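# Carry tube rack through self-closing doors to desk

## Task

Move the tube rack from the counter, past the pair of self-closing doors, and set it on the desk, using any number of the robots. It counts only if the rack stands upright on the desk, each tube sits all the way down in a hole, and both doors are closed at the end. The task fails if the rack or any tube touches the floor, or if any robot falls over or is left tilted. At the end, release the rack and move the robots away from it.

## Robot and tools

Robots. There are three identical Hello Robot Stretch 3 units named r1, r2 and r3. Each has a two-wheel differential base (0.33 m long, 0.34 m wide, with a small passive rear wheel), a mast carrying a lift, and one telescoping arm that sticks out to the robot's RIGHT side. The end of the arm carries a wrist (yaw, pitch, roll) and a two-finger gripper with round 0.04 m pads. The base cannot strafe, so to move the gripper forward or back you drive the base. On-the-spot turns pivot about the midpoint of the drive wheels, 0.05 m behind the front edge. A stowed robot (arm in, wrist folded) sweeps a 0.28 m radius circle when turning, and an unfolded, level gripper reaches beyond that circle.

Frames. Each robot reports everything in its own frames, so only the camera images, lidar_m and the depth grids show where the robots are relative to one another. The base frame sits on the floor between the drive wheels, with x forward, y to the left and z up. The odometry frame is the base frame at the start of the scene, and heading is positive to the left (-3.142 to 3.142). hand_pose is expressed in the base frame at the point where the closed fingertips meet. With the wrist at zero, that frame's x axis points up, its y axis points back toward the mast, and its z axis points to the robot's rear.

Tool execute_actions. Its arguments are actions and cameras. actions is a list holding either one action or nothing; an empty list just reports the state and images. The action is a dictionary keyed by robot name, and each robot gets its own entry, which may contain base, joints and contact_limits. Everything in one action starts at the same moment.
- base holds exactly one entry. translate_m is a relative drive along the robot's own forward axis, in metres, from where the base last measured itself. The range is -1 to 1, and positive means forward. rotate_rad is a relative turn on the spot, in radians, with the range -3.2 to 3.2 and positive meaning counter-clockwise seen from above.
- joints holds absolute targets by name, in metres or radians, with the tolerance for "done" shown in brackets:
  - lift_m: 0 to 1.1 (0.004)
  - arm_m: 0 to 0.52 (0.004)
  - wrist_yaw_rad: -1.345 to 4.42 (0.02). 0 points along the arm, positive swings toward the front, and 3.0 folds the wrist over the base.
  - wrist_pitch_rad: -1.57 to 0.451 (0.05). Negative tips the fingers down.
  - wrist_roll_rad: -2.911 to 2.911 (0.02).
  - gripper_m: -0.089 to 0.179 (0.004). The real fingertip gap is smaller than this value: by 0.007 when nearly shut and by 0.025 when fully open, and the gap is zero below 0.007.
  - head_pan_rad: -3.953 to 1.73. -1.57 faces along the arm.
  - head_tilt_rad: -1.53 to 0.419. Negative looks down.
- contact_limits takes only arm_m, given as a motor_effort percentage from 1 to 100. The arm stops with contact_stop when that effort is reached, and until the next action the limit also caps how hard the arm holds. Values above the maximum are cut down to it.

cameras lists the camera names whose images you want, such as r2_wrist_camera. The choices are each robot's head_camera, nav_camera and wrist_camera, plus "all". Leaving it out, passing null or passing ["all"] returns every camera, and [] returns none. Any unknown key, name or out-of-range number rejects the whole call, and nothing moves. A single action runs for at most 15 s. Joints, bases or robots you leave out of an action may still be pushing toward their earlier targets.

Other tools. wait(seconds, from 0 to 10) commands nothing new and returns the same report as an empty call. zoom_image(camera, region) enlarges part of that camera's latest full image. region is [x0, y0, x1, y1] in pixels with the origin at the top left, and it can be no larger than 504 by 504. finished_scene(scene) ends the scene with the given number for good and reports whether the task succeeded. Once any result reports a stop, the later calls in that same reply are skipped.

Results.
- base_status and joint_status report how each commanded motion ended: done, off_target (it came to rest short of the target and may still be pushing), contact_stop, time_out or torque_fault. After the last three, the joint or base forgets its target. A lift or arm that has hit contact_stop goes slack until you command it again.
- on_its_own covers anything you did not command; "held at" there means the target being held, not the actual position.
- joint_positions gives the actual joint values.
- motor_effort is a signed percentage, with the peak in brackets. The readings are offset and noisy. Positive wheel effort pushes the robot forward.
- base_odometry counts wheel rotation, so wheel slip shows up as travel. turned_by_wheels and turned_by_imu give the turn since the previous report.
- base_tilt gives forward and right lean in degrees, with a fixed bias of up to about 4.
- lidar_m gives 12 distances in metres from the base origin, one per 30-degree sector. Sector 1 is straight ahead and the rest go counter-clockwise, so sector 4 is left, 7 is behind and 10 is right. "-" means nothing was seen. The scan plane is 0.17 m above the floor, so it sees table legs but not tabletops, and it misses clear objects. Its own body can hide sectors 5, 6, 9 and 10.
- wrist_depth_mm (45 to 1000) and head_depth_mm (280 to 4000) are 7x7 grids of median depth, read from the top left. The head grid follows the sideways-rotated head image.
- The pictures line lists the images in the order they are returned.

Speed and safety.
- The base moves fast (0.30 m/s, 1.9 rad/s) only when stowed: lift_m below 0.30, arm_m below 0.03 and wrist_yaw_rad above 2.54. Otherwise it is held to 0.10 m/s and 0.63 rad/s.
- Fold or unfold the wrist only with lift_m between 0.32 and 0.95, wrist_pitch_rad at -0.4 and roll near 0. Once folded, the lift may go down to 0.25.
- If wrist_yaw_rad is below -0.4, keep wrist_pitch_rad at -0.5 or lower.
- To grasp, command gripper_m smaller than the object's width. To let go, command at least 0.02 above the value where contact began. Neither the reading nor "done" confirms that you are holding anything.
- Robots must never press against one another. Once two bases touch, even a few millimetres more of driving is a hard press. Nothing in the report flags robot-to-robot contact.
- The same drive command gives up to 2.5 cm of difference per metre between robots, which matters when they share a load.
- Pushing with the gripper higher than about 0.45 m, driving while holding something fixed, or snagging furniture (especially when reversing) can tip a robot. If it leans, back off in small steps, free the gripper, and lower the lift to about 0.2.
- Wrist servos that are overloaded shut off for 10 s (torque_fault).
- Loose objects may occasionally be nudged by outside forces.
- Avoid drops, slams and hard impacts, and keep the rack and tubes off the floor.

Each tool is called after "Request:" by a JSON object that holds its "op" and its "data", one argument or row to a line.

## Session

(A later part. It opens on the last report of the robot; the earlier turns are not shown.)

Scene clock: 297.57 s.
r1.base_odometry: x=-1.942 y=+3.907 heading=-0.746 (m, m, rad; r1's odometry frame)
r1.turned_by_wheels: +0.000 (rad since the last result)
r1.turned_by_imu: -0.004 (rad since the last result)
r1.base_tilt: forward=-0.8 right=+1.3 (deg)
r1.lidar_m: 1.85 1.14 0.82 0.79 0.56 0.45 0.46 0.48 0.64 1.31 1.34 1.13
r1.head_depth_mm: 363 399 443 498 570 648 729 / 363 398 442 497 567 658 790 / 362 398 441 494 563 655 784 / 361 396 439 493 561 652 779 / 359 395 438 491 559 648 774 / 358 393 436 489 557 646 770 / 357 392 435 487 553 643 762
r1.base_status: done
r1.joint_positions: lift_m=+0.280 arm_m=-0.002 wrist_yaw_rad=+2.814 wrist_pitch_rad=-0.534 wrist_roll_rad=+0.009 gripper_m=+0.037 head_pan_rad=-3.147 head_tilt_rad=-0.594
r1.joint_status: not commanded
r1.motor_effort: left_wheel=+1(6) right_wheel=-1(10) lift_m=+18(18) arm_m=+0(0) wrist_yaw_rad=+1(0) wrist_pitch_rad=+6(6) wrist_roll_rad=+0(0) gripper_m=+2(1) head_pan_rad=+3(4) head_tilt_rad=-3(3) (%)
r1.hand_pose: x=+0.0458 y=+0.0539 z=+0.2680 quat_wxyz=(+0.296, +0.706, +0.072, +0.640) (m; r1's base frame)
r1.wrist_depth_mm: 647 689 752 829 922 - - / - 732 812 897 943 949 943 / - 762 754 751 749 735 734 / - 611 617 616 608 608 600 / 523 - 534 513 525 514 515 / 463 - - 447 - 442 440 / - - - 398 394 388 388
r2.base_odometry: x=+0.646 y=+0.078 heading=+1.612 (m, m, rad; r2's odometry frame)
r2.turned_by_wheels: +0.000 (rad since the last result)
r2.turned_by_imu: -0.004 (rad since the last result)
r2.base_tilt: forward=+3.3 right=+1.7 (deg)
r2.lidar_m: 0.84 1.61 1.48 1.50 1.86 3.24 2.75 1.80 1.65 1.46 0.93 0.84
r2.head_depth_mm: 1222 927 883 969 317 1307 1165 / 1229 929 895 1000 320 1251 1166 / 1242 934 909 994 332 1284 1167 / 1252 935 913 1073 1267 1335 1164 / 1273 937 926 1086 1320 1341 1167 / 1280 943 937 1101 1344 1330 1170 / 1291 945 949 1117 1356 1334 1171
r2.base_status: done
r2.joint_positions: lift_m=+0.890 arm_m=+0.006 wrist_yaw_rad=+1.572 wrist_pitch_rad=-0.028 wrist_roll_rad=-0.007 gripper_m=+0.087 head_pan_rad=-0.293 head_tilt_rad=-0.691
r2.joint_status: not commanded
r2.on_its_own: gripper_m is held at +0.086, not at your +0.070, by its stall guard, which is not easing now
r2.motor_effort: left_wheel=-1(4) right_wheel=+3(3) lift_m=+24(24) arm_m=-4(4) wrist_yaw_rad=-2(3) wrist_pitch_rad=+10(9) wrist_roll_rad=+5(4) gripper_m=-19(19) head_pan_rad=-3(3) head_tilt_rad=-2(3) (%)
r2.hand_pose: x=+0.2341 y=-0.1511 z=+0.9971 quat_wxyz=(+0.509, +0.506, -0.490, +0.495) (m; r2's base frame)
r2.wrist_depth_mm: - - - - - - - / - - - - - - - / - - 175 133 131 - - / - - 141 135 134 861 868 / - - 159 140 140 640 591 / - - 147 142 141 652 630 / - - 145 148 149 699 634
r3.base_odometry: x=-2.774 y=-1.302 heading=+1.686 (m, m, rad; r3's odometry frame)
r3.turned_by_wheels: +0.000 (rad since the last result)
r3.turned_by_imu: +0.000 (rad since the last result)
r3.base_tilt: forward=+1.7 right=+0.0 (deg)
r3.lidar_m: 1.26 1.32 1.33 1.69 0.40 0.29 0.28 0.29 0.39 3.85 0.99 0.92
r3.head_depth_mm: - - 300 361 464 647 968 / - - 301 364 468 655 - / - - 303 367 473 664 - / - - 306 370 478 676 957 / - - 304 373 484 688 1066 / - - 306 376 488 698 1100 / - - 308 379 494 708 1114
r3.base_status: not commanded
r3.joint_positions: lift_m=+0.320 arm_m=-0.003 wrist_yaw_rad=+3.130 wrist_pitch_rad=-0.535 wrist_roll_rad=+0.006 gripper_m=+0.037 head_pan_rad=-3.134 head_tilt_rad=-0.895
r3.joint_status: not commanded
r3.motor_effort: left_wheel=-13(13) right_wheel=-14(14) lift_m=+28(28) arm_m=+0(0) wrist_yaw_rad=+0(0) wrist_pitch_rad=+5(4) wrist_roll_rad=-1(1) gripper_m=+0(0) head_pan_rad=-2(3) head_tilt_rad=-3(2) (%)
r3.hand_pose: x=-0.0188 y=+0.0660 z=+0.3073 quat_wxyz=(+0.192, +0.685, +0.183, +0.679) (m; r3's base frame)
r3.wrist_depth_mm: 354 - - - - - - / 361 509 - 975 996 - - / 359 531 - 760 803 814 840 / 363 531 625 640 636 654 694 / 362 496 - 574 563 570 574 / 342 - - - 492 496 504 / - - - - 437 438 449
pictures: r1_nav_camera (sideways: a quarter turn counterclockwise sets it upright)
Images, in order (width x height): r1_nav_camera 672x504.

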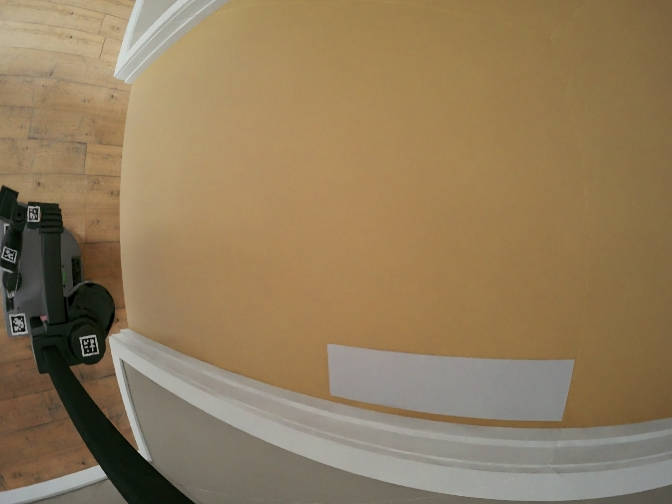

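Request:
{"op": "execute_actions", "data": {
  "actions": [
    {"r1": {"base": {"rotate_rad": 0.17}, "joints": {"lift_m": 0.32, "head_tilt_rad": -0.9}}}
  ],
  "cameras": []
}}

Request:
{"op": "execute_actions", "data": {
  "actions": [
    {"r2": {"base": {"translate_m": -0.73}}, "r1": {"base": {"translate_m": -0.73}}}
  ],
  "cameras": ["r1_nav_camera"]
}}

Request:
{"op": "execute_actions", "data": {
  "actions": [
    {"r1": {"base": {"rotate_rad": 0.49}}}
  ],
  "cameras": []
}}

Request:
{"op": "execute_actions", "data": {
  "actions": [
    {"r2": {"base": {"translate_m": -0.33}}, "r1": {"base": {"translate_m": -0.35}}}
  ],
  "cameras": ["r1_nav_camera"]
}}

Scene clock: 312.10 s.
r1.base_odometry: x=-1.942 y=+3.907 heading=-0.576 (m, m, rad; r1's odometry frame)
r1.turned_by_wheels: +0.170 (rad since the last result)
r1.turned_by_imu: +0.175 (rad since the last result)
r1.base_tilt: forward=-0.7 right=+1.3 (deg)
r1.lidar_m: 1.85 0.98 0.79 0.79 0.46 0.45 0.46 0.51 0.78 1.30 1.12 1.25
r1.head_depth_mm: 368 423 497 604 766 958 1092 / 372 429 508 617 789 1097 - / 378 435 516 630 811 1123 - / 382 443 524 646 836 1187 1148 / 388 448 535 661 863 1202 1129 / 394 456 545 677 888 1217 1119 / 398 464 555 691 914 1233 1126
r1.base_status: done
r1.joint_positions: lift_m=+0.320 arm_m=-0.002 wrist_yaw_rad=+2.814 wrist_pitch_rad=-0.534 wrist_roll_rad=+0.009 gripper_m=+0.037 head_pan_rad=-3.146 head_tilt_rad=-0.889
r1.joint_status: all done
r1.motor_effort: left_wheel=-2(9) right_wheel=+4(12) lift_m=+36(37) arm_m=-1(0) wrist_yaw_rad=+0(0) wrist_pitch_rad=+7(6) wrist_roll_rad=+0(0) gripper_m=+1(0) head_pan_rad=+3(4) head_tilt_rad=-4(27) (%)
r1.hand_pose: x=+0.0458 y=+0.0539 z=+0.3071 quat_wxyz=(+0.296, +0.706, +0.072, +0.639) (m; r1's base frame)
r1.wrist_depth_mm: 680 714 743 788 835 881 937 / - 776 810 863 915 924 - / - 812 829 812 812 818 808 / - 681 676 666 660 666 658 / 529 - 580 567 582 563 550 / 491 - - 491 - 484 487 / 449 - - 431 428 428 427
r2.base_odometry: x=+0.646 y=+0.078 heading=+1.612 (m, m, rad; r2's odometry frame)
r2.turned_by_wheels: +0.000 (rad since the last result)
r2.turned_by_imu: -0.001 (rad since the last result)
r2.base_tilt: forward=+3.2 right=+1.6 (deg)
r2.lidar_m: 0.84 1.61 1.48 1.49 1.86 3.22 2.77 1.80 1.65 1.45 0.93 0.84
r2.head_depth_mm: 1229 929 890 963 317 1296 1162 / 1225 928 896 996 320 1251 1171 / 1237 932 906 992 332 1285 1164 / 1246 939 917 1080 1259 1335 1165 / 1257 937 930 1087 1319 1335 1169 / 1282 943 934 1108 1338 1348 1176 / 1305 943 951 1117 1360 1349 1179
r2.base_status: not commanded
r2.joint_positions: lift_m=+0.890 arm_m=+0.006 wrist_yaw_rad=+1.572 wrist_pitch_rad=-0.028 wrist_roll_rad=-0.007 gripper_m=+0.087 head_pan_rad=-0.293 head_tilt_rad=-0.691
r2.joint_status: not commanded
r2.on_its_own: gripper_m is held at +0.086, not at your +0.070, by its stall guard, which is not easing now
r2.motor_effort: left_wheel=-1(1) right_wheel=+3(3) lift_m=+24(24) arm_m=-3(4) wrist_yaw_rad=-3(3) wrist_pitch_rad=+9(9) wrist_roll_rad=+4(4) gripper_m=-19(20) head_pan_rad=-4(5) head_tilt_rad=-1(3) (%)
r2.hand_pose: x=+0.2341 y=-0.1511 z=+0.9971 quat_wxyz=(+0.509, +0.506, -0.490, +0.495) (m; r2's base frame)
r2.wrist_depth_mm: - - - - - - - / - - - - - - - / - - 177 132 131 - - / - - 140 135 134 904 874 / - - 159 140 140 638 596 / - - 148 142 142 661 618 / - - 145 149 149 717 630
r3.base_odometry: x=-2.774 y=-1.302 heading=+1.686 (m, m, rad; r3's odometry frame)
r3.turned_by_wheels: +0.000 (rad since the last result)
r3.turned_by_imu: +0.000 (rad since the last result)
r3.base_tilt: forward=+1.6 right=-0.1 (deg)
r3.lidar_m: 1.26 1.32 1.33 1.69 0.40 0.29 0.28 0.29 0.39 3.85 0.99 0.92
r3.head_depth_mm: - - 300 361 464 647 973 / - - 302 364 469 656 - / - - 304 367 474 662 - / - - 306 369 479 676 956 / - - 304 373 483 687 1067 / - - 306 376 488 697 1098 / - - 308 379 494 707 1115
r3.base_status: not commanded
r3.joint_positions: lift_m=+0.320 arm_m=-0.003 wrist_yaw_rad=+3.130 wrist_pitch_rad=-0.535 wrist_roll_rad=+0.006 gripper_m=+0.037 head_pan_rad=-3.134 head_tilt_rad=-0.895
r3.joint_status: not commanded
r3.motor_effort: left_wheel=-13(13) right_wheel=-14(14) lift_m=+28(28) arm_m=+0(0) wrist_yaw_rad=+0(0) wrist_pitch_rad=+5(4) wrist_roll_rad=+0(0) gripper_m=-1(0) head_pan_rad=-2(4) head_tilt_rad=-3(2) (%)
r3.hand_pose: x=-0.0188 y=+0.0660 z=+0.3073 quat_wxyz=(+0.192, +0.685, +0.183, +0.679) (m; r3's base frame)
r3.wrist_depth_mm: 358 - - - - - - / 358 515 - 961 980 - - / 359 537 - 787 791 814 832 / 360 528 614 632 653 667 686 / 363 495 - 572 568 576 584 / 344 - - - 491 499 502 / - - - - 434 442 444
pictures: none
No camera images: the call's "cameras" was empty. Leave "cameras" out to get every camera's image.

Scene clock: 320.80 s.
r1.base_odometry: x=-2.554 y=+4.305 heading=-0.576 (m, m, rad; r1's odometry frame)
r1.turned_by_wheels: +0.000 (rad since the last result)
r1.turned_by_imu: -0.002 (rad since the last result)
r1.base_tilt: forward=-0.8 right=+1.3 (deg)
r1.lidar_m: 2.27 0.43 0.42 1.93 2.06 0.41 0.28 0.26 0.26 0.34 0.71 1.68
r1.head_depth_mm: 324 390 1919 1502 1444 1240 1106 / 299 349 427 554 842 1231 - / 288 318 382 474 630 903 - / - 296 342 415 529 733 971 / - - 310 369 458 599 817 / - - 293 333 402 508 686 / - - - 304 359 441 573
r1.base_status: translate_m off_target (by the wheels' count: -0.7299 of -0.7300)
r1.joint_positions: lift_m=+0.320 arm_m=-0.002 wrist_yaw_rad=+2.814 wrist_pitch_rad=-0.534 wrist_roll_rad=+0.009 gripper_m=+0.037 head_pan_rad=-3.146 head_tilt_rad=-0.893
r1.joint_status: not commanded
r1.on_its_own: right_wheel is at rest, and its effort (-21) is outside its rest range (-18 to +18)
r1.motor_effort: left_wheel=-13(42) right_wheel=-21(45) lift_m=+35(36) arm_m=+0(0) wrist_yaw_rad=+0(0) wrist_pitch_rad=+7(7) wrist_roll_rad=+0(0) gripper_m=+0(1) head_pan_rad=+2(3) head_tilt_rad=-4(5) (%)
r1.hand_pose: x=+0.0458 y=+0.0538 z=+0.3071 quat_wxyz=(+0.296, +0.706, +0.072, +0.639) (m; r1's base frame)
r1.wrist_depth_mm: - - - 944 419 442 - / - - - 968 457 - - / - 834 829 786 515 776 809 / - 678 673 670 580 665 662 / 570 - 570 562 572 559 560 / 496 - - 491 - 480 482 / 448 - - 430 428 427 427
r2.base_odometry: x=+0.676 y=-0.651 heading=+1.612 (m, m, rad; r2's odometry frame)
r2.turned_by_wheels: +0.000 (rad since the last result)
r2.turned_by_imu: -0.006 (rad since the last result)
r2.base_tilt: forward=+3.2 right=+1.7 (deg)
r2.lidar_m: 1.53 1.91 1.75 1.77 2.20 2.58 2.32 0.77 0.74 1.39 1.68 1.52
r2.head_depth_mm: 1399 1441 1651 1790 317 1301 1168 / 1410 1463 1668 1859 320 1247 1168 / 1400 1469 1690 1763 332 1277 1169 / 1421 1480 1691 1870 1556 1333 1175 / 1425 1493 1718 1885 1562 1334 1171 / 1423 1513 1718 1877 1556 1337 1170 / 1432 1515 1741 1890 1553 1339 1178
r2.base_status: done
r2.joint_positions: lift_m=+0.890 arm_m=+0.006 wrist_yaw_rad=+1.572 wrist_pitch_rad=-0.028 wrist_roll_rad=-0.007 gripper_m=+0.087 head_pan_rad=-0.293 head_tilt_rad=-0.691
r2.joint_status: not commanded
r2.on_its_own: gripper_m is held at +0.086, not at your +0.070, by its stall guard, which is not easing now
r2.motor_effort: left_wheel=-1(5) right_wheel=+2(4) lift_m=+25(24) arm_m=-3(3) wrist_yaw_rad=-3(2) wrist_pitch_rad=+9(10) wrist_roll_rad=+4(4) gripper_m=-20(20) head_pan_rad=-4(2) head_tilt_rad=-3(2) (%)
r2.hand_pose: x=+0.2341 y=-0.1511 z=+0.9971 quat_wxyz=(+0.509, +0.506, -0.490, +0.495) (m; r2's base frame)
r2.wrist_depth_mm: - - - - - - - / - - - - - - - / - - 177 132 132 - - / - - 142 135 134 - - / - - 159 140 141 - - / - - 147 143 142 - - / - - 145 148 149 - -
r3.base_odometry: x=-2.774 y=-1.302 heading=+1.686 (m, m, rad; r3's odometry frame)
r3.turned_by_wheels: +0.000 (rad since the last result)
r3.turned_by_imu: +0.000 (rad since the last result)
r3.base_tilt: forward=+1.7 right=+0.0 (deg)
r3.lidar_m: 1.26 1.33 1.81 1.69 0.40 0.29 0.28 0.29 0.39 3.84 0.99 0.92
r3.head_depth_mm: - - 300 361 464 646 970 / - - 302 364 468 657 - / - - 304 367 473 663 - / - - 306 370 479 677 956 / - - 304 373 483 687 1076 / - - 306 376 488 698 1096 / - - 308 380 493 707 1113
r3.base_status: not commanded
r3.joint_positions: lift_m=+0.320 arm_m=-0.003 wrist_yaw_rad=+3.130 wrist_pitch_rad=-0.535 wrist_roll_rad=+0.006 gripper_m=+0.037 head_pan_rad=-3.134 head_tilt_rad=-0.895
r3.joint_status: not commanded
r3.motor_effort: left_wheel=-13(13) right_wheel=-14(14) lift_m=+28(28) arm_m=+0(0) wrist_yaw_rad=+0(0) wrist_pitch_rad=+5(5) wrist_roll_rad=+0(1) gripper_m=-1(1) head_pan_rad=-2(3) head_tilt_rad=-2(2) (%)
r3.hand_pose: x=-0.0188 y=+0.0660 z=+0.3073 quat_wxyz=(+0.192, +0.685, +0.183, +0.679) (m; r3's base frame)
r3.wrist_depth_mm: 355 - - - - - - / 358 506 - 966 999 - - / 357 533 - 764 800 802 851 / 362 538 625 651 659 662 684 / 358 500 - 563 549 571 579 / 340 - - - 495 496 496 / - - - - 434 440 441
pictures: r1_nav_camera (sideways: a quarter turn counterclockwise sets it upright)
Images, in order (width x height): r1_nav_camera 672x504.

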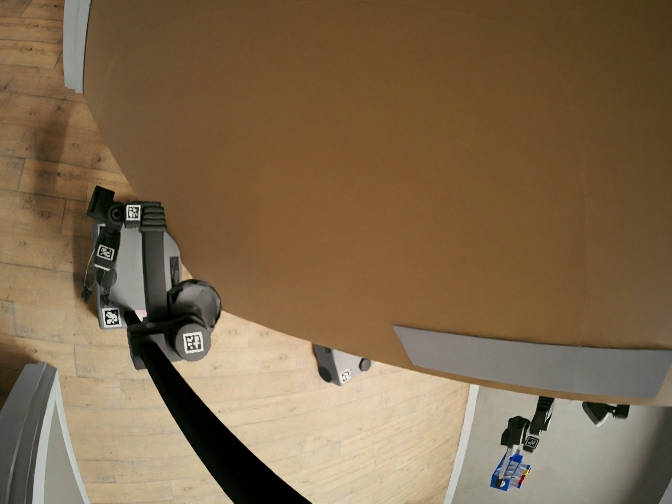

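Scene clock: 322.57 s.
r1.base_odometry: x=-2.554 y=+4.305 heading=-0.086 (m, m, rad; r1's odometry frame)
r1.turned_by_wheels: +0.489 (rad since the last result)
r1.turned_by_imu: +0.497 (rad since the last result)
r1.base_tilt: forward=-0.7 right=+1.3 (deg)
r1.lidar_m: 0.44 0.42 1.48 2.03 0.47 0.30 0.27 0.28 0.34 0.70 1.68 2.50
r1.head_depth_mm: - - 316 395 523 782 1100 / - - 308 382 501 731 - / - - 303 370 481 666 - / - - 300 359 462 652 911 / - - 296 349 445 618 924 / - - 293 338 430 587 926 / - - 289 329 415 560 867
r1.base_status: done
r1.joint_positions: lift_m=+0.320 arm_m=-0.002 wrist_yaw_rad=+2.814 wrist_pitch_rad=-0.534 wrist_roll_rad=+0.009 gripper_m=+0.037 head_pan_rad=-3.146 head_tilt_rad=-0.893
r1.joint_status: not commanded
r1.on_its_own: left_wheel is at rest, and its effort (-26) is outside its rest range (-18 to +18)
r1.motor_effort: left_wheel=-26(33) right_wheel=-10(13) lift_m=+35(34) arm_m=+0(0) wrist_yaw_rad=-1(0) wrist_pitch_rad=+7(7) wrist_roll_rad=+0(0) gripper_m=+1(0) head_pan_rad=+2(2) head_tilt_rad=-3(4) (%)
r1.hand_pose: x=+0.0458 y=+0.0538 z=+0.3071 quat_wxyz=(+0.296, +0.706, +0.072, +0.639) (m; r1's base frame)
r1.wrist_depth_mm: - - - - - 787 344 / - - - - - 717 341 / - 833 839 816 808 642 367 / - 677 682 671 675 547 396 / 568 - 579 561 581 513 444 / 493 - - 489 - 486 484 / 447 - - 434 429 427 427
r2.base_odometry: x=+0.676 y=-0.651 heading=+1.612 (m, m, rad; r2's odometry frame)
r2.turned_by_wheels: +0.000 (rad since the last result)
r2.turned_by_imu: +0.000 (rad since the last result)
r2.base_tilt: forward=+3.3 right=+1.6 (deg)
r2.lidar_m: 1.53 1.91 1.75 1.77 2.19 2.58 2.33 0.73 0.73 1.40 1.68 1.52
r2.head_depth_mm: 1406 1437 1650 1786 318 1301 1158 / 1410 1451 1669 1879 320 1261 1166 / 1406 1453 1677 1761 331 1287 1159 / 1416 1484 1690 1857 1565 1339 1166 / 1429 1501 1697 1873 1561 1331 1171 / 1436 1509 1721 1871 1570 1336 1164 / 1442 1517 1744 1877 1562 1337 1166
r2.base_status: not commanded
r2.joint_positions: lift_m=+0.890 arm_m=+0.006 wrist_yaw_rad=+1.572 wrist_pitch_rad=-0.028 wrist_roll_rad=-0.007 gripper_m=+0.087 head_pan_rad=-0.293 head_tilt_rad=-0.691
r2.joint_status: not commanded
r2.on_its_own: gripper_m is held at +0.086, not at your +0.070, by its stall guard, which is not easing now
r2.motor_effort: left_wheel=-1(1) right_wheel=+2(2) lift_m=+25(24) arm_m=-4(4) wrist_yaw_rad=-2(2) wrist_pitch_rad=+9(9) wrist_roll_rad=+4(4) gripper_m=-19(20) head_pan_rad=-4(3) head_tilt_rad=-3(3) (%)
r2.hand_pose: x=+0.2341 y=-0.1511 z=+0.9971 quat_wxyz=(+0.509, +0.506, -0.490, +0.495) (m; r2's base frame)
r2.wrist_depth_mm: - - - - - - - / - - - - - - - / - - 177 132 131 - - / - - 141 135 135 - - / - - 158 140 140 - - / - - 148 142 142 - - / - - 146 149 150 - -
r3.base_odometry: x=-2.774 y=-1.302 heading=+1.686 (m, m, rad; r3's odometry frame)
r3.turned_by_wheels: +0.000 (rad since the last result)
r3.turned_by_imu: +0.000 (rad since the last result)
r3.base_tilt: forward=+1.6 right=+0.1 (deg)
r3.lidar_m: 1.26 1.32 1.81 1.69 0.40 0.29 0.28 0.29 0.39 3.85 0.99 0.92
r3.head_depth_mm: - - 300 361 464 647 971 / - - 301 364 469 656 - / - - 304 367 473 662 - / - - 306 370 478 676 957 / - - 304 373 483 686 1070 / - - 306 376 489 696 1101 / - - 308 379 494 706 1114
r3.base_status: not commanded
r3.joint_positions: lift_m=+0.320 arm_m=-0.003 wrist_yaw_rad=+3.130 wrist_pitch_rad=-0.535 wrist_roll_rad=+0.006 gripper_m=+0.037 head_pan_rad=-3.134 head_tilt_rad=-0.895
r3.joint_status: not commanded
r3.motor_effort: left_wheel=-13(14) right_wheel=-14(14) lift_m=+28(28) arm_m=+0(0) wrist_yaw_rad=+0(0) wrist_pitch_rad=+5(5) wrist_roll_rad=-1(1) gripper_m=-1(0) head_pan_rad=-4(2) head_tilt_rad=-2(3) (%)
r3.hand_pose: x=-0.0188 y=+0.0660 z=+0.3073 quat_wxyz=(+0.192, +0.685, +0.183, +0.679) (m; r3's base frame)
r3.wrist_depth_mm: 355 - - - - - - / 355 513 - 949 997 - - / 358 527 - 766 785 800 815 / 363 538 622 658 650 656 692 / 358 497 - 565 566 570 582 / 342 - - - 492 500 503 / - - - - 431 439 437
pictures: none
No camera images: the call's "cameras" was empty. Leave "cameras" out to get every camera's image.

Scene clock: 327.10 s.
r1.base_odometry: x=-2.903 y=+4.335 heading=-0.087 (m, m, rad; r1's odometry frame)
r1.turned_by_wheels: +0.000 (rad since the last result)
r1.turned_by_imu: -0.001 (rad since the last result)
r1.base_tilt: forward=-0.7 right=+1.3 (deg)
r1.lidar_m: 0.75 0.79 2.11 2.24 0.77 0.43 0.28 0.26 0.26 0.32 0.71 2.14
r1.head_depth_mm: 340 412 1977 1705 1449 1204 1115 / 307 363 446 580 1356 1248 - / 291 327 393 490 653 941 - / - 300 350 424 540 743 990 / - 287 315 374 461 602 817 / - - 293 335 404 506 678 / - - - 304 358 436 559
r1.base_status: done
r1.joint_positions: lift_m=+0.320 arm_m=-0.002 wrist_yaw_rad=+2.814 wrist_pitch_rad=-0.534 wrist_roll_rad=+0.009 gripper_m=+0.037 head_pan_rad=-3.146 head_tilt_rad=-0.893
r1.joint_status: not commanded
r1.motor_effort: left_wheel=-12(28) right_wheel=-9(39) lift_m=+34(34) arm_m=+0(0) wrist_yaw_rad=+0(0) wrist_pitch_rad=+7(7) wrist_roll_rad=+0(1) gripper_m=-1(0) head_pan_rad=+3(3) head_tilt_rad=-3(4) (%)
r1.hand_pose: x=+0.0458 y=+0.0538 z=+0.3071 quat_wxyz=(+0.296, +0.706, +0.072, +0.639) (m; r1's base frame)
r1.wrist_depth_mm: - - - - - - 906 / - - - - - - 842 / - 831 832 833 828 800 757 / - 674 671 667 661 672 659 / 557 - 580 562 580 557 557 / 496 - - 484 - 484 483 / 447 - - 432 430 428 427
r2.base_odometry: x=+0.689 y=-0.981 heading=+1.612 (m, m, rad; r2's odometry frame)
r2.turned_by_wheels: +0.000 (rad since the last result)
r2.turned_by_imu: -0.003 (rad since the last result)
r2.base_tilt: forward=+3.2 right=+1.7 (deg)
r2.lidar_m: 1.84 2.05 1.87 1.89 2.35 2.27 0.49 0.49 0.63 1.29 1.57 1.82
r2.head_depth_mm: 1610 1752 1988 1807 317 1306 1167 / 1617 1757 2013 1863 320 1254 1169 / 1609 1760 2022 1762 332 1280 1171 / 1630 1782 2035 1884 1555 1341 1169 / 1643 1814 2066 1877 1566 1334 1166 / 1660 1814 2111 1881 1569 1337 1170 / 1681 1826 2113 1903 1568 1338 1166
r2.base_status: done
r2.joint_positions: lift_m=+0.890 arm_m=+0.006 wrist_yaw_rad=+1.572 wrist_pitch_rad=-0.028 wrist_roll_rad=-0.007 gripper_m=+0.087 head_pan_rad=-0.293 head_tilt_rad=-0.691
r2.joint_status: not commanded
r2.on_its_own: gripper_m is held at +0.086, not at your +0.070, by its stall guard, which is not easing now
r2.motor_effort: left_wheel=-1(4) right_wheel=+2(2) lift_m=+24(25) arm_m=-4(4) wrist_yaw_rad=-2(2) wrist_pitch_rad=+10(9) wrist_roll_rad=+4(4) gripper_m=-19(19) head_pan_rad=-3(3) head_tilt_rad=-2(3) (%)
r2.hand_pose: x=+0.2341 y=-0.1511 z=+0.9971 quat_wxyz=(+0.509, +0.506, -0.490, +0.495) (m; r2's base frame)
r2.wrist_depth_mm: - - - - - - - / - - - - - - - / - - 178 132 132 - - / - - 141 135 135 - - / - - 158 140 140 - - / - - 148 142 142 - - / - - 146 148 149 - -
r3.base_odometry: x=-2.774 y=-1.302 heading=+1.686 (m, m, rad; r3's odometry frame)
r3.turned_by_wheels: +0.000 (rad since the last result)
r3.turned_by_imu: +0.000 (rad since the last result)
r3.base_tilt: forward=+1.7 right=+0.0 (deg)
r3.lidar_m: 1.26 1.32 1.81 1.69 0.40 0.29 0.28 0.29 0.39 3.84 0.99 0.92
r3.head_depth_mm: - - 299 361 465 648 968 / - - 301 365 468 657 - / - - 304 367 474 662 - / - - 306 370 479 676 959 / - - 304 373 484 685 1065 / - - 306 376 489 697 1099 / - - 308 379 493 710 1113
r3.base_status: not commanded
r3.joint_positions: lift_m=+0.320 arm_m=-0.003 wrist_yaw_rad=+3.130 wrist_pitch_rad=-0.535 wrist_roll_rad=+0.006 gripper_m=+0.037 head_pan_rad=-3.134 head_tilt_rad=-0.895
r3.joint_status: not commanded
r3.motor_effort: left_wheel=-14(13) right_wheel=-14(14) lift_m=+28(28) arm_m=+0(0) wrist_yaw_rad=+0(0) wrist_pitch_rad=+4(5) wrist_roll_rad=+0(1) gripper_m=+0(1) head_pan_rad=-4(3) head_tilt_rad=-2(2) (%)
r3.hand_pose: x=-0.0188 y=+0.0660 z=+0.3073 quat_wxyz=(+0.192, +0.685, +0.183, +0.679) (m; r3's base frame)
r3.wrist_depth_mm: 357 - - - - - - / 356 513 - 945 973 - - / 360 537 - 774 785 807 835 / 357 537 623 641 647 676 682 / 361 503 - 564 563 574 573 / 341 - - - 495 494 506 / - - - - 436 436 444
pictures: r1_nav_camera (sideways: a quarter turn counterclockwise sets it upright)
Images, in order (width x height): r1_nav_camera 672x504.

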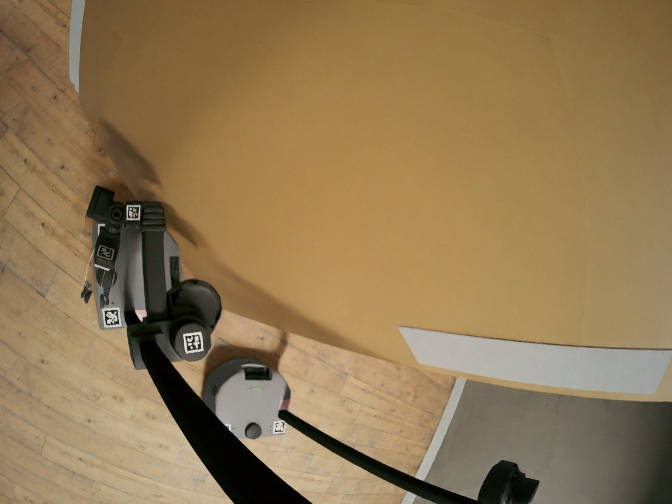

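Request:
{"op": "execute_actions", "data": {
  "actions": [
    {"r1": {"base": {"rotate_rad": 0.49}}, "r2": {"base": {"rotate_rad": -0.6}, "joints": {"head_pan_rad": 0.0, "head_tilt_rad": -0.5}}}
  ],
  "cameras": []
}}

Request:
{"op": "execute_actions", "data": {
  "actions": [
    {"r1": {"base": {"translate_m": -0.17}}, "r2": {"base": {"rotate_rad": -1.355}}}
  ],
  "cameras": []
}}

Request:
{"op": "execute_actions", "data": {
  "actions": [
    {"r1": {"base": {"rotate_rad": 0.41}}}
  ],
  "cameras": ["r1_nav_camera", "r2_nav_camera"]
}}

Scene clock: 341.70 s.
r1.base_odometry: x=-2.903 y=+4.335 heading=+0.403 (m, m, rad; r1's odometry frame)
r1.turned_by_wheels: +0.490 (rad since the last result)
r1.turned_by_imu: +0.499 (rad since the last result)
r1.base_tilt: forward=-0.7 right=+1.3 (deg)
r1.lidar_m: 0.75 2.10 2.22 0.76 0.49 0.31 0.27 0.28 0.33 0.62 2.14 0.75
r1.head_depth_mm: - 287 324 406 542 817 1102 / - - 314 389 512 752 - / - - 306 374 488 678 - / - - 301 361 465 653 913 / - - 296 348 443 611 910 / - - 291 335 424 576 892 / - - 287 324 407 544 821
r1.base_status: done
r1.joint_positions: lift_m=+0.320 arm_m=-0.002 wrist_yaw_rad=+2.814 wrist_pitch_rad=-0.534 wrist_roll_rad=+0.009 gripper_m=+0.037 head_pan_rad=-3.146 head_tilt_rad=-0.893
r1.joint_status: not commanded
r1.on_its_own: left_wheel is at rest, and its effort (-20) is outside its rest range (-18 to +18)
r1.motor_effort: left_wheel=-20(27) right_wheel=-6(10) lift_m=+35(35) arm_m=-1(0) wrist_yaw_rad=+1(1) wrist_pitch_rad=+7(7) wrist_roll_rad=+0(0) gripper_m=+1(0) head_pan_rad=+3(3) head_tilt_rad=-3(3) (%)
r1.hand_pose: x=+0.0458 y=+0.0538 z=+0.3071 quat_wxyz=(+0.296, +0.706, +0.072, +0.639) (m; r1's base frame)
r1.wrist_depth_mm: - - - - - - - / - 684 - - - - - / - 656 788 823 804 807 803 / - 690 675 671 668 667 657 / 572 - 581 564 584 560 564 / 493 - - 490 - 487 483 / 450 - - 431 428 428 424
r2.base_odometry: x=+0.689 y=-0.981 heading=+1.012 (m, m, rad; r2's odometry frame)
r2.turned_by_wheels: -0.600 (rad since the last result)
r2.turned_by_imu: -0.601 (rad since the last result)
r2.base_tilt: forward=+3.2 right=+1.8 (deg)
r2.lidar_m: 1.83 1.83 2.12 1.88 1.88 2.22 2.27 0.52 0.50 0.64 1.29 1.49
r2.head_depth_mm: 2203 2372 2469 2319 1843 317 282 / 2201 2376 2651 2278 1840 1510 1242 / 2175 1845 1951 2149 1847 1516 1273 / 2134 1796 1909 2143 1855 1500 1266 / 2085 1793 1860 2060 1840 1510 1263 / 2045 1801 1812 2001 1841 1497 1271 / 2023 1804 1792 1937 1860 1511 1268
r2.base_status: done
r2.joint_positions: lift_m=+0.890 arm_m=+0.006 wrist_yaw_rad=+1.572 wrist_pitch_rad=-0.028 wrist_roll_rad=-0.007 gripper_m=+0.087 head_pan_rad=-0.007 head_tilt_rad=-0.507
r2.joint_status: all done
r2.on_its_own: gripper_m is held at +0.086, not at your +0.070, by its stall guard, which is not easing now
r2.motor_effort: left_wheel=+2(6) right_wheel=-2(5) lift_m=+24(24) arm_m=-4(4) wrist_yaw_rad=-3(3) wrist_pitch_rad=+10(10) wrist_roll_rad=+4(4) gripper_m=-20(20) head_pan_rad=+4(27) head_tilt_rad=+4(15) (%)
r2.hand_pose: x=+0.2341 y=-0.1511 z=+0.9971 quat_wxyz=(+0.509, +0.506, -0.490, +0.495) (m; r2's base frame)
r2.wrist_depth_mm: - - - - - - - / - - - - - - - / - - 180 133 132 - - / - - 146 135 136 - - / - - 159 140 141 - - / - - 147 142 142 - - / - - 147 148 149 - 998
r3.base_odometry: x=-2.774 y=-1.302 heading=+1.686 (m, m, rad; r3's odometry frame)
r3.turned_by_wheels: +0.000 (rad since the last result)
r3.turned_by_imu: +0.000 (rad since the last result)
r3.base_tilt: forward=+1.7 right=+0.1 (deg)
r3.lidar_m: 1.26 1.32 1.81 1.69 0.40 0.29 0.28 0.29 0.39 3.85 0.99 0.92
r3.head_depth_mm: - - 300 361 463 647 970 / - - 301 364 469 656 - / - - 304 367 474 661 - / - - 305 370 478 676 959 / - - 303 373 483 687 1064 / - - 306 376 489 696 1099 / - - 308 379 495 706 1113
r3.base_status: not commanded
r3.joint_positions: lift_m=+0.320 arm_m=-0.003 wrist_yaw_rad=+3.130 wrist_pitch_rad=-0.535 wrist_roll_rad=+0.006 gripper_m=+0.037 head_pan_rad=-3.134 head_tilt_rad=-0.895
r3.joint_status: not commanded
r3.motor_effort: left_wheel=-13(13) right_wheel=-14(14) lift_m=+28(28) arm_m=+0(0) wrist_yaw_rad=-1(1) wrist_pitch_rad=+5(5) wrist_roll_rad=-1(1) gripper_m=-1(0) head_pan_rad=-2(3) head_tilt_rad=-3(2) (%)
r3.hand_pose: x=-0.0188 y=+0.0660 z=+0.3073 quat_wxyz=(+0.192, +0.685, +0.183, +0.679) (m; r3's base frame)
r3.wrist_depth_mm: 356 - - - - - - / 355 509 - 955 - - - / 358 541 - 774 788 807 852 / 360 536 616 659 657 659 683 / 365 496 - 568 564 572 577 / 344 - - - 490 494 503 / - - - - 429 440 447
pictures: none
No camera images: the call's "cameras" was empty. Leave "cameras" out to get every camera's image.

Scene clock: 344.83 s.
r1.base_odometry: x=-3.059 y=+4.268 heading=+0.403 (m, m, rad; r1's odometry frame)
r1.turned_by_wheels: +0.000 (rad since the last result)
r1.turned_by_imu: +0.000 (rad since the last result)
r1.base_tilt: forward=-0.7 right=+1.3 (deg)
r1.lidar_m: 0.92 2.26 2.38 0.76 2.59 0.36 0.27 0.27 0.28 0.40 1.93 0.94
r1.head_depth_mm: 289 328 402 522 744 1249 1111 / - 305 370 466 636 997 - / - 295 341 422 555 788 - / - - 316 385 494 686 933 / - - 299 354 444 593 835 / - - 290 329 404 524 748 / - - - 306 369 469 638
r1.base_status: done
r1.joint_positions: lift_m=+0.320 arm_m=-0.002 wrist_yaw_rad=+2.814 wrist_pitch_rad=-0.534 wrist_roll_rad=+0.009 gripper_m=+0.037 head_pan_rad=-3.146 head_tilt_rad=-0.893
r1.joint_status: not commanded
r1.motor_effort: left_wheel=-11(22) right_wheel=-8(31) lift_m=+35(36) arm_m=+0(0) wrist_yaw_rad=+0(0) wrist_pitch_rad=+7(7) wrist_roll_rad=+0(0) gripper_m=+1(1) head_pan_rad=+3(3) head_tilt_rad=-3(3) (%)
r1.hand_pose: x=+0.0458 y=+0.0538 z=+0.3071 quat_wxyz=(+0.296, +0.706, +0.072, +0.639) (m; r1's base frame)
r1.wrist_depth_mm: - - 899 - - - - / - 891 788 - - - - / - 793 781 827 818 812 809 / - 675 669 669 671 658 655 / 573 - 578 566 583 563 558 / 491 - - 489 - 488 482 / 448 - - 431 429 426 425
r2.base_odometry: x=+0.689 y=-0.981 heading=-0.343 (m, m, rad; r2's odometry frame)
r2.turned_by_wheels: -1.355 (rad since the last result)
r2.turned_by_imu: -1.355 (rad since the last result)
r2.base_tilt: forward=+3.2 right=+1.5 (deg)
r2.lidar_m: 1.29 1.29 1.79 1.83 1.88 1.94 1.87 1.94 2.36 2.27 0.72 0.65
r2.head_depth_mm: 2308 2632 2983 2380 1851 316 282 / - 2992 2980 2393 1854 1503 1244 / - - 3198 2392 1846 1506 1272 / - - 3415 2389 1846 1518 1268 / 3115 3391 3395 2381 1844 1504 1277 / 3012 3199 1319 1445 1603 1509 1274 / 1059 1153 1278 1426 1611 1503 1276
r2.base_status: done
r2.joint_positions: lift_m=+0.890 arm_m=+0.006 wrist_yaw_rad=+1.572 wrist_pitch_rad=-0.028 wrist_roll_rad=-0.007 gripper_m=+0.087 head_pan_rad=-0.007 head_tilt_rad=-0.507
r2.joint_status: not commanded
r2.on_its_own: gripper_m is held at +0.086, not at your +0.070, by its stall guard, which is not easing now
r2.motor_effort: left_wheel=+2(6) right_wheel=-2(6) lift_m=+25(24) arm_m=-3(4) wrist_yaw_rad=-3(3) wrist_pitch_rad=+10(9) wrist_roll_rad=+4(4) gripper_m=-19(20) head_pan_rad=+5(5) head_tilt_rad=+3(1) (%)
r2.hand_pose: x=+0.2341 y=-0.1511 z=+0.9971 quat_wxyz=(+0.509, +0.506, -0.490, +0.495) (m; r2's base frame)
r2.wrist_depth_mm: - - - - - 725 578 / - - - - - 755 569 / - - 178 135 131 761 578 / - - 135 135 134 758 578 / - - 159 141 140 723 581 / - - 147 143 142 702 587 / - - 146 148 150 734 547
r3.base_odometry: x=-2.774 y=-1.302 heading=+1.686 (m, m, rad; r3's odometry frame)
r3.turned_by_wheels: +0.000 (rad since the last result)
r3.turned_by_imu: +0.000 (rad since the last result)
r3.base_tilt: forward=+1.7 right=-0.1 (deg)
r3.lidar_m: 1.26 1.32 1.81 1.69 0.40 0.29 0.28 0.29 0.39 3.84 0.99 0.92
r3.head_depth_mm: - - 300 361 464 646 970 / - - 301 364 469 656 - / - - 304 367 473 662 - / - - 306 370 479 676 957 / - - 304 373 483 685 1069 / - - 305 376 489 698 1096 / - - 308 379 493 706 1114
r3.base_status: not commanded
r3.joint_positions: lift_m=+0.320 arm_m=-0.003 wrist_yaw_rad=+3.130 wrist_pitch_rad=-0.535 wrist_roll_rad=+0.006 gripper_m=+0.037 head_pan_rad=-3.134 head_tilt_rad=-0.895
r3.joint_status: not commanded
r3.motor_effort: left_wheel=-13(13) right_wheel=-14(14) lift_m=+28(28) arm_m=+0(0) wrist_yaw_rad=-1(0) wrist_pitch_rad=+4(4) wrist_roll_rad=-1(1) gripper_m=+0(1) head_pan_rad=-4(3) head_tilt_rad=-2(2) (%)
r3.hand_pose: x=-0.0188 y=+0.0660 z=+0.3073 quat_wxyz=(+0.192, +0.685, +0.183, +0.679) (m; r3's base frame)
r3.wrist_depth_mm: 354 - - - - - - / 355 510 - 962 985 - - / 356 538 - 770 789 813 828 / 355 530 623 647 647 680 677 / 362 501 - 569 570 570 591 / 344 - - - 490 510 509 / - - - - 435 439 441
pictures: none
No camera images: the call's "cameras" was empty. Leave "cameras" out to get every camera's image.

Scene clock: 346.50 s.
r1.base_odometry: x=-3.059 y=+4.268 heading=+0.812 (m, m, rad; r1's odometry frame)
r1.turned_by_wheels: +0.410 (rad since the last result)
r1.turned_by_imu: +0.418 (rad since the last result)
r1.base_tilt: forward=-0.7 right=+1.3 (deg)
r1.lidar_m: 1.94 2.31 0.76 2.56 0.42 0.29 0.28 0.28 0.37 1.93 1.85 0.92
r1.head_depth_mm: - - 306 372 489 704 1061 / - - 302 367 479 687 - / - - 302 362 470 649 - / - - 299 357 462 652 924 / - - 296 352 453 635 972 / - - 296 348 446 619 1019 / - - 292 342 437 605 985
r1.base_status: done
r1.joint_positions: lift_m=+0.320 arm_m=-0.002 wrist_yaw_rad=+2.814 wrist_pitch_rad=-0.534 wrist_roll_rad=+0.009 gripper_m=+0.037 head_pan_rad=-3.146 head_tilt_rad=-0.893
r1.joint_status: not commanded
r1.motor_effort: left_wheel=-17(22) right_wheel=-5(7) lift_m=+35(35) arm_m=+0(0) wrist_yaw_rad=-1(0) wrist_pitch_rad=+7(7) wrist_roll_rad=+0(0) gripper_m=+1(1) head_pan_rad=+3(2) head_tilt_rad=-3(3) (%)
r1.hand_pose: x=+0.0458 y=+0.0538 z=+0.3071 quat_wxyz=(+0.296, +0.706, +0.072, +0.639) (m; r1's base frame)
r1.wrist_depth_mm: - - - - - - - / - - - 773 872 - - / - 836 831 814 822 815 805 / - 674 667 665 662 666 666 / 556 - 580 563 584 565 561 / 481 - - 490 - 487 483 / 450 - - 432 430 429 428
r2.base_odometry: x=+0.689 y=-0.981 heading=-0.343 (m, m, rad; r2's odometry frame)
r2.turned_by_wheels: +0.000 (rad since the last result)
r2.turned_by_imu: +0.000 (rad since the last result)
r2.base_tilt: forward=+3.3 right=+1.6 (deg)
r2.lidar_m: 1.29 1.30 1.78 1.83 1.88 1.94 1.87 1.94 2.36 2.27 0.73 0.69
r2.head_depth_mm: 2336 2660 2986 2390 1838 317 282 / - 2993 2986 2380 1850 1502 1245 / - - 3171 2382 1840 1508 1271 / - - 3408 2378 1850 1507 1263 / 3120 3389 3431 2395 1870 1508 1275 / 2970 3279 1324 1447 1618 1510 1271 / 1056 1156 1281 1427 1609 1498 1279
r2.base_status: not commanded
r2.joint_positions: lift_m=+0.890 arm_m=+0.006 wrist_yaw_rad=+1.572 wrist_pitch_rad=-0.028 wrist_roll_rad=-0.007 gripper_m=+0.087 head_pan_rad=-0.007 head_tilt_rad=-0.507
r2.joint_status: not commanded
r2.on_its_own: gripper_m is held at +0.086, not at your +0.070, by its stall guard, which is not easing now
r2.motor_effort: left_wheel=+2(2) right_wheel=-2(2) lift_m=+23(24) arm_m=-4(4) wrist_yaw_rad=-2(2) wrist_pitch_rad=+9(9) wrist_roll_rad=+4(4) gripper_m=-19(19) head_pan_rad=+3(4) head_tilt_rad=+3(3) (%)
r2.hand_pose: x=+0.2341 y=-0.1511 z=+0.9971 quat_wxyz=(+0.509, +0.506, -0.490, +0.495) (m; r2's base frame)
r2.wrist_depth_mm: - - - - - 870 566 / - - - - - 874 592 / - - 177 132 131 717 591 / - - 141 135 134 718 590 / - - 160 140 140 511 579 / - - 147 142 142 711 598 / - - 148 149 149 729 556
r3.base_odometry: x=-2.774 y=-1.302 heading=+1.686 (m, m, rad; r3's odometry frame)
r3.turned_by_wheels: +0.000 (rad since the last result)
r3.turned_by_imu: +0.000 (rad since the last result)
r3.base_tilt: forward=+1.7 right=+0.0 (deg)
r3.lidar_m: 1.26 1.32 1.82 1.69 0.40 0.29 0.28 0.29 0.39 3.85 0.99 0.92
r3.head_depth_mm: - - 300 361 464 647 969 / - - 301 364 469 654 - / - - 304 367 473 662 - / - - 305 370 479 678 958 / - - 304 373 484 688 1069 / - - 305 376 489 696 1103 / - - 307 379 494 709 1115
r3.base_status: not commanded
r3.joint_positions: lift_m=+0.320 arm_m=-0.003 wrist_yaw_rad=+3.130 wrist_pitch_rad=-0.535 wrist_roll_rad=+0.006 gripper_m=+0.037 head_pan_rad=-3.134 head_tilt_rad=-0.895
r3.joint_status: not commanded
r3.motor_effort: left_wheel=-14(13) right_wheel=-14(14) lift_m=+28(28) arm_m=+0(0) wrist_yaw_rad=+0(1) wrist_pitch_rad=+5(5) wrist_roll_rad=-1(0) gripper_m=+0(1) head_pan_rad=-4(2) head_tilt_rad=-3(2) (%)
r3.hand_pose: x=-0.0188 y=+0.0660 z=+0.3073 quat_wxyz=(+0.192, +0.685, +0.183, +0.679) (m; r3's base frame)
r3.wrist_depth_mm: 354 - - - - - - / 356 511 - 962 995 - - / 358 537 - 758 800 814 835 / 359 533 627 639 647 669 688 / 363 498 - 560 559 569 583 / 339 - - - 494 494 501 / - - - - 434 440 449
pictures: r1_nav_camera (sideways: a quarter turn counterclockwise sets it upright), r2_nav_camera (sideways: a quarter turn counterclockwise sets it upright)
Images, in order (width x height): r1_nav_camera 672x504, r2_nav_camera 672x504.

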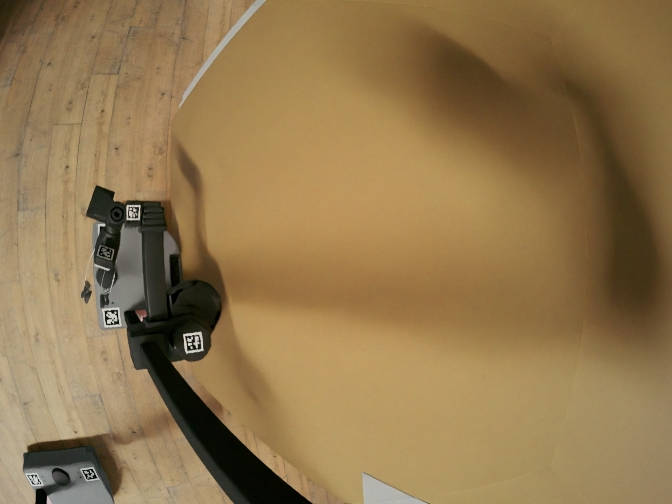

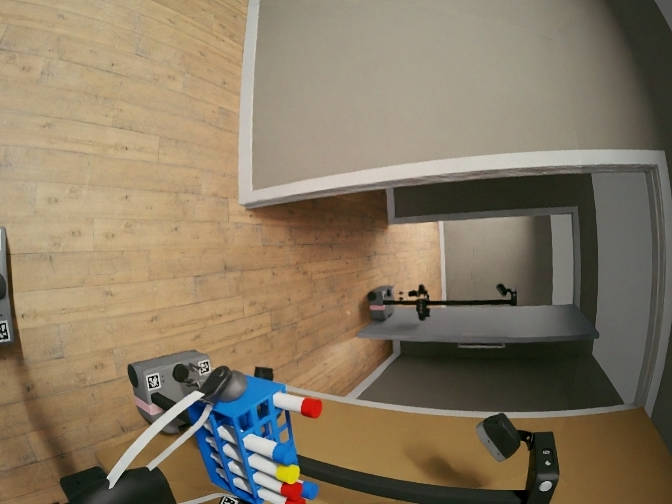

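Request:
{"op": "execute_actions", "data": {
  "actions": [
    {"r2": {"base": {"translate_m": 1.0}}}
  ],
  "cameras": []
}}

Request:
{"op": "execute_actions", "data": {
  "actions": [
    {"r2": {"base": {"translate_m": 1.0}}}
  ],
  "cameras": ["r2_nav_camera"]
}}

Scene clock: 368.87 s.
r1.base_odometry: x=-3.059 y=+4.268 heading=+0.812 (m, m, rad; r1's odometry frame)
r1.turned_by_wheels: +0.000 (rad since the last result)
r1.turned_by_imu: +0.004 (rad since the last result)
r1.base_tilt: forward=-0.7 right=+1.3 (deg)
r1.lidar_m: 1.95 2.31 2.69 2.56 0.42 0.29 0.28 0.28 0.37 1.93 1.85 0.48
r1.head_depth_mm: - - 306 372 488 707 1062 / - - 302 367 479 687 - / - - 302 362 470 650 - / - - 299 357 461 649 920 / - - 296 352 453 635 975 / - - 296 347 446 620 1017 / - - 293 342 438 606 988
r1.base_status: not commanded
r1.joint_positions: lift_m=+0.320 arm_m=-0.002 wrist_yaw_rad=+2.814 wrist_pitch_rad=-0.534 wrist_roll_rad=+0.009 gripper_m=+0.037 head_pan_rad=-3.146 head_tilt_rad=-0.893
r1.joint_status: not commanded
r1.motor_effort: left_wheel=-15(16) right_wheel=-5(5) lift_m=+34(35) arm_m=+0(0) wrist_yaw_rad=+0(0) wrist_pitch_rad=+7(7) wrist_roll_rad=+0(0) gripper_m=+0(0) head_pan_rad=+2(3) head_tilt_rad=-4(3) (%)
r1.hand_pose: x=+0.0458 y=+0.0538 z=+0.3071 quat_wxyz=(+0.296, +0.706, +0.072, +0.639) (m; r1's base frame)
r1.wrist_depth_mm: - - - - - - - / - - - - - - - / - 829 828 825 810 810 805 / - 677 676 668 663 662 661 / 558 - 579 564 586 554 558 / 483 - - 492 - 485 483 / 448 - - 434 431 428 425
r2.base_odometry: x=+1.631 y=-1.317 heading=-0.343 (m, m, rad; r2's odometry frame)
r2.turned_by_wheels: +0.000 (rad since the last result)
r2.turned_by_imu: +0.004 (rad since the last result)
r2.base_tilt: forward=+3.3 right=+1.6 (deg)
r2.lidar_m: 1.95 0.42 0.40 1.05 1.92 2.58 2.86 0.63 0.47 0.67 0.69 1.74
r2.head_depth_mm: 1999 2116 2042 2154 1850 316 282 / - - 3038 2173 1837 1506 1238 / - - 3423 2399 1843 1507 1266 / - - 3421 2376 1831 1512 1270 / 2278 2471 2715 2398 1852 1512 1267 / 2201 2416 2662 2390 1865 1529 1271 / 2179 2346 2431 2316 1855 1506 1272
r2.base_status: done
r2.joint_positions: lift_m=+0.890 arm_m=+0.006 wrist_yaw_rad=+1.572 wrist_pitch_rad=-0.028 wrist_roll_rad=-0.007 gripper_m=+0.087 head_pan_rad=-0.007 head_tilt_rad=-0.507
r2.joint_status: not commanded
r2.on_its_own: gripper_m is held at +0.086, not at your +0.070, by its stall guard, which is not easing now
r2.motor_effort: left_wheel=+2(5) right_wheel=-2(2) lift_m=+24(24) arm_m=-4(3) wrist_yaw_rad=-2(3) wrist_pitch_rad=+9(9) wrist_roll_rad=+4(4) gripper_m=-19(19) head_pan_rad=+4(4) head_tilt_rad=+4(2) (%)
r2.hand_pose: x=+0.2341 y=-0.1511 z=+0.9971 quat_wxyz=(+0.509, +0.506, -0.490, +0.495) (m; r2's base frame)
r2.wrist_depth_mm: - - - - - - - / - - - - - - - / - - 178 133 131 - - / - - 145 135 135 - - / - - 159 140 141 - - / - - 147 142 142 - - / - - 146 149 149 - -
r3.base_odometry: x=-2.774 y=-1.302 heading=+1.686 (m, m, rad; r3's odometry frame)
r3.turned_by_wheels: +0.000 (rad since the last result)
r3.turned_by_imu: -0.001 (rad since the last result)
r3.base_tilt: forward=+1.6 right=-0.1 (deg)
r3.lidar_m: 1.26 1.32 1.81 1.69 0.40 0.29 0.28 0.29 0.39 3.85 0.99 0.92
r3.head_depth_mm: - - 300 362 464 646 971 / - - 301 364 469 656 - / - - 303 367 473 663 - / - - 306 370 479 677 956 / - - 303 373 483 685 1069 / - - 305 376 488 695 1098 / - - 308 379 494 707 1111
r3.base_status: not commanded
r3.joint_positions: lift_m=+0.320 arm_m=-0.003 wrist_yaw_rad=+3.130 wrist_pitch_rad=-0.535 wrist_roll_rad=+0.006 gripper_m=+0.037 head_pan_rad=-3.134 head_tilt_rad=-0.895
r3.joint_status: not commanded
r3.motor_effort: left_wheel=-13(13) right_wheel=-14(14) lift_m=+28(28) arm_m=+0(0) wrist_yaw_rad=-1(1) wrist_pitch_rad=+4(5) wrist_roll_rad=+0(1) gripper_m=+0(1) head_pan_rad=-3(3) head_tilt_rad=-2(2) (%)
r3.hand_pose: x=-0.0188 y=+0.0660 z=+0.3073 quat_wxyz=(+0.192, +0.685, +0.183, +0.679) (m; r3's base frame)
r3.wrist_depth_mm: 352 - - - - - - / 358 511 - 959 992 - - / 359 527 - 774 794 816 833 / 361 529 628 645 647 667 684 / 359 500 - 567 564 570 593 / 343 - - - 498 490 509 / - - - - 432 434 444
pictures: none
No camera images: the call's "cameras" was empty. Leave "cameras" out to get every camera's image.

Scene clock: 380.10 s.
r1.base_odometry: x=-3.059 y=+4.268 heading=+0.812 (m, m, rad; r1's odometry frame)
r1.turned_by_wheels: +0.000 (rad since the last result)
r1.turned_by_imu: +0.003 (rad since the last result)
r1.base_tilt: forward=-0.8 right=+1.3 (deg)
r1.lidar_m: 1.95 2.30 2.69 2.56 0.42 0.29 0.28 0.28 0.37 1.93 1.34 0.92
r1.head_depth_mm: - - 306 372 487 706 1064 / - - 302 367 478 687 - / - - 302 362 470 650 - / - - 299 357 461 651 920 / - - 297 352 453 636 968 / - - 296 347 445 620 1021 / - - 293 342 438 604 981
r1.base_status: not commanded
r1.joint_positions: lift_m=+0.320 arm_m=-0.002 wrist_yaw_rad=+2.814 wrist_pitch_rad=-0.534 wrist_roll_rad=+0.009 gripper_m=+0.037 head_pan_rad=-3.146 head_tilt_rad=-0.893
r1.joint_status: not commanded
r1.motor_effort: left_wheel=-17(16) right_wheel=-5(5) lift_m=+35(35) arm_m=+0(1) wrist_yaw_rad=-1(0) wrist_pitch_rad=+7(7) wrist_roll_rad=+0(0) gripper_m=+0(1) head_pan_rad=+3(2) head_tilt_rad=-3(3) (%)
r1.hand_pose: x=+0.0458 y=+0.0538 z=+0.3071 quat_wxyz=(+0.296, +0.706, +0.072, +0.639) (m; r1's base frame)
r1.wrist_depth_mm: - - - - - - - / - - - - - - - / - 830 827 833 818 811 799 / - 674 672 669 666 661 663 / 554 - 574 560 574 559 556 / 483 - - 487 - 488 486 / 444 - - 432 427 427 429
r2.base_odometry: x=+2.573 y=-1.653 heading=-0.343 (m, m, rad; r2's odometry frame)
r2.turned_by_wheels: +0.000 (rad since the last result)
r2.turned_by_imu: +0.004 (rad since the last result)
r2.base_tilt: forward=+3.2 right=+1.8 (deg)
r2.lidar_m: 1.62 1.17 0.86 0.83 0.86 0.67 3.84 1.00 0.94 1.25 0.93 1.01
r2.head_depth_mm: - - 3377 2403 1525 316 282 / - - 3414 2380 1838 1497 1242 / - - 3364 2398 1839 1501 1274 / - - 3394 2389 1856 1505 1267 / - - 3238 2229 1851 1507 1268 / 1368 1483 1646 1840 1846 1497 1276 / 1361 1487 1637 1835 1860 1514 1269
r2.base_status: done
r2.joint_positions: lift_m=+0.890 arm_m=+0.006 wrist_yaw_rad=+1.572 wrist_pitch_rad=-0.028 wrist_roll_rad=-0.007 gripper_m=+0.087 head_pan_rad=-0.007 head_tilt_rad=-0.507
r2.joint_status: not commanded
r2.on_its_own: gripper_m is held at +0.086, not at your +0.070, by its stall guard, which is not easing now
r2.motor_effort: left_wheel=+1(5) right_wheel=-1(3) lift_m=+24(24) arm_m=-3(4) wrist_yaw_rad=-3(2) wrist_pitch_rad=+9(10) wrist_roll_rad=+4(4) gripper_m=-19(20) head_pan_rad=+4(4) head_tilt_rad=+3(3) (%)
r2.hand_pose: x=+0.2341 y=-0.1511 z=+0.9971 quat_wxyz=(+0.509, +0.506, -0.490, +0.495) (m; r2's base frame)
r2.wrist_depth_mm: - - - - - 931 645 / - - - - 873 921 622 / - - 176 133 132 906 652 / - - 145 134 134 921 642 / - - 159 139 141 813 629 / - - 148 141 142 774 620 / - - 146 149 149 986 597
r3.base_odometry: x=-2.774 y=-1.302 heading=+1.686 (m, m, rad; r3's odometry frame)
r3.turned_by_wheels: +0.000 (rad since the last result)
r3.turned_by_imu: -0.001 (rad since the last result)
r3.base_tilt: forward=+1.6 right=+0.0 (deg)
r3.lidar_m: 1.26 1.32 1.09 1.69 0.40 0.29 0.28 0.29 0.39 3.85 0.99 0.92
r3.head_depth_mm: - - 299 361 463 647 970 / - - 302 364 468 655 - / - - 304 367 473 662 - / - - 305 370 478 677 956 / - - 304 373 482 687 1066 / - - 305 376 489 699 1096 / - - 308 380 493 708 1114
r3.base_status: not commanded
r3.joint_positions: lift_m=+0.320 arm_m=-0.003 wrist_yaw_rad=+3.130 wrist_pitch_rad=-0.535 wrist_roll_rad=+0.006 gripper_m=+0.037 head_pan_rad=-3.134 head_tilt_rad=-0.895
r3.joint_status: not commanded
r3.motor_effort: left_wheel=-13(14) right_wheel=-14(14) lift_m=+28(28) arm_m=+1(0) wrist_yaw_rad=-1(0) wrist_pitch_rad=+5(4) wrist_roll_rad=+0(1) gripper_m=-1(1) head_pan_rad=-4(3) head_tilt_rad=-2(2) (%)
r3.hand_pose: x=-0.0188 y=+0.0660 z=+0.3073 quat_wxyz=(+0.192, +0.685, +0.183, +0.679) (m; r3's base frame)
r3.wrist_depth_mm: 357 - - - - - - / 357 510 - 962 992 - - / 357 524 - 772 789 799 826 / 361 530 622 648 645 666 676 / 360 495 - 559 564 572 580 / 346 - - - 488 503 505 / - - - - 431 437 446
pictures: r2_nav_camera (sideways: a quarter turn counterclockwise sets it upright)
Images, in order (width x height): r2_nav_camera 672x504.

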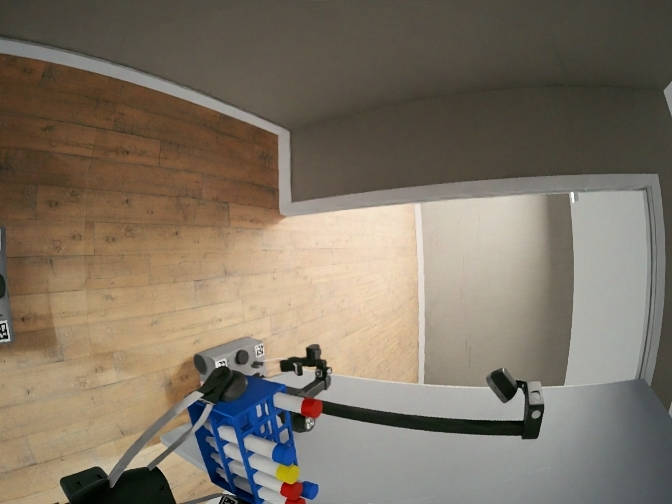

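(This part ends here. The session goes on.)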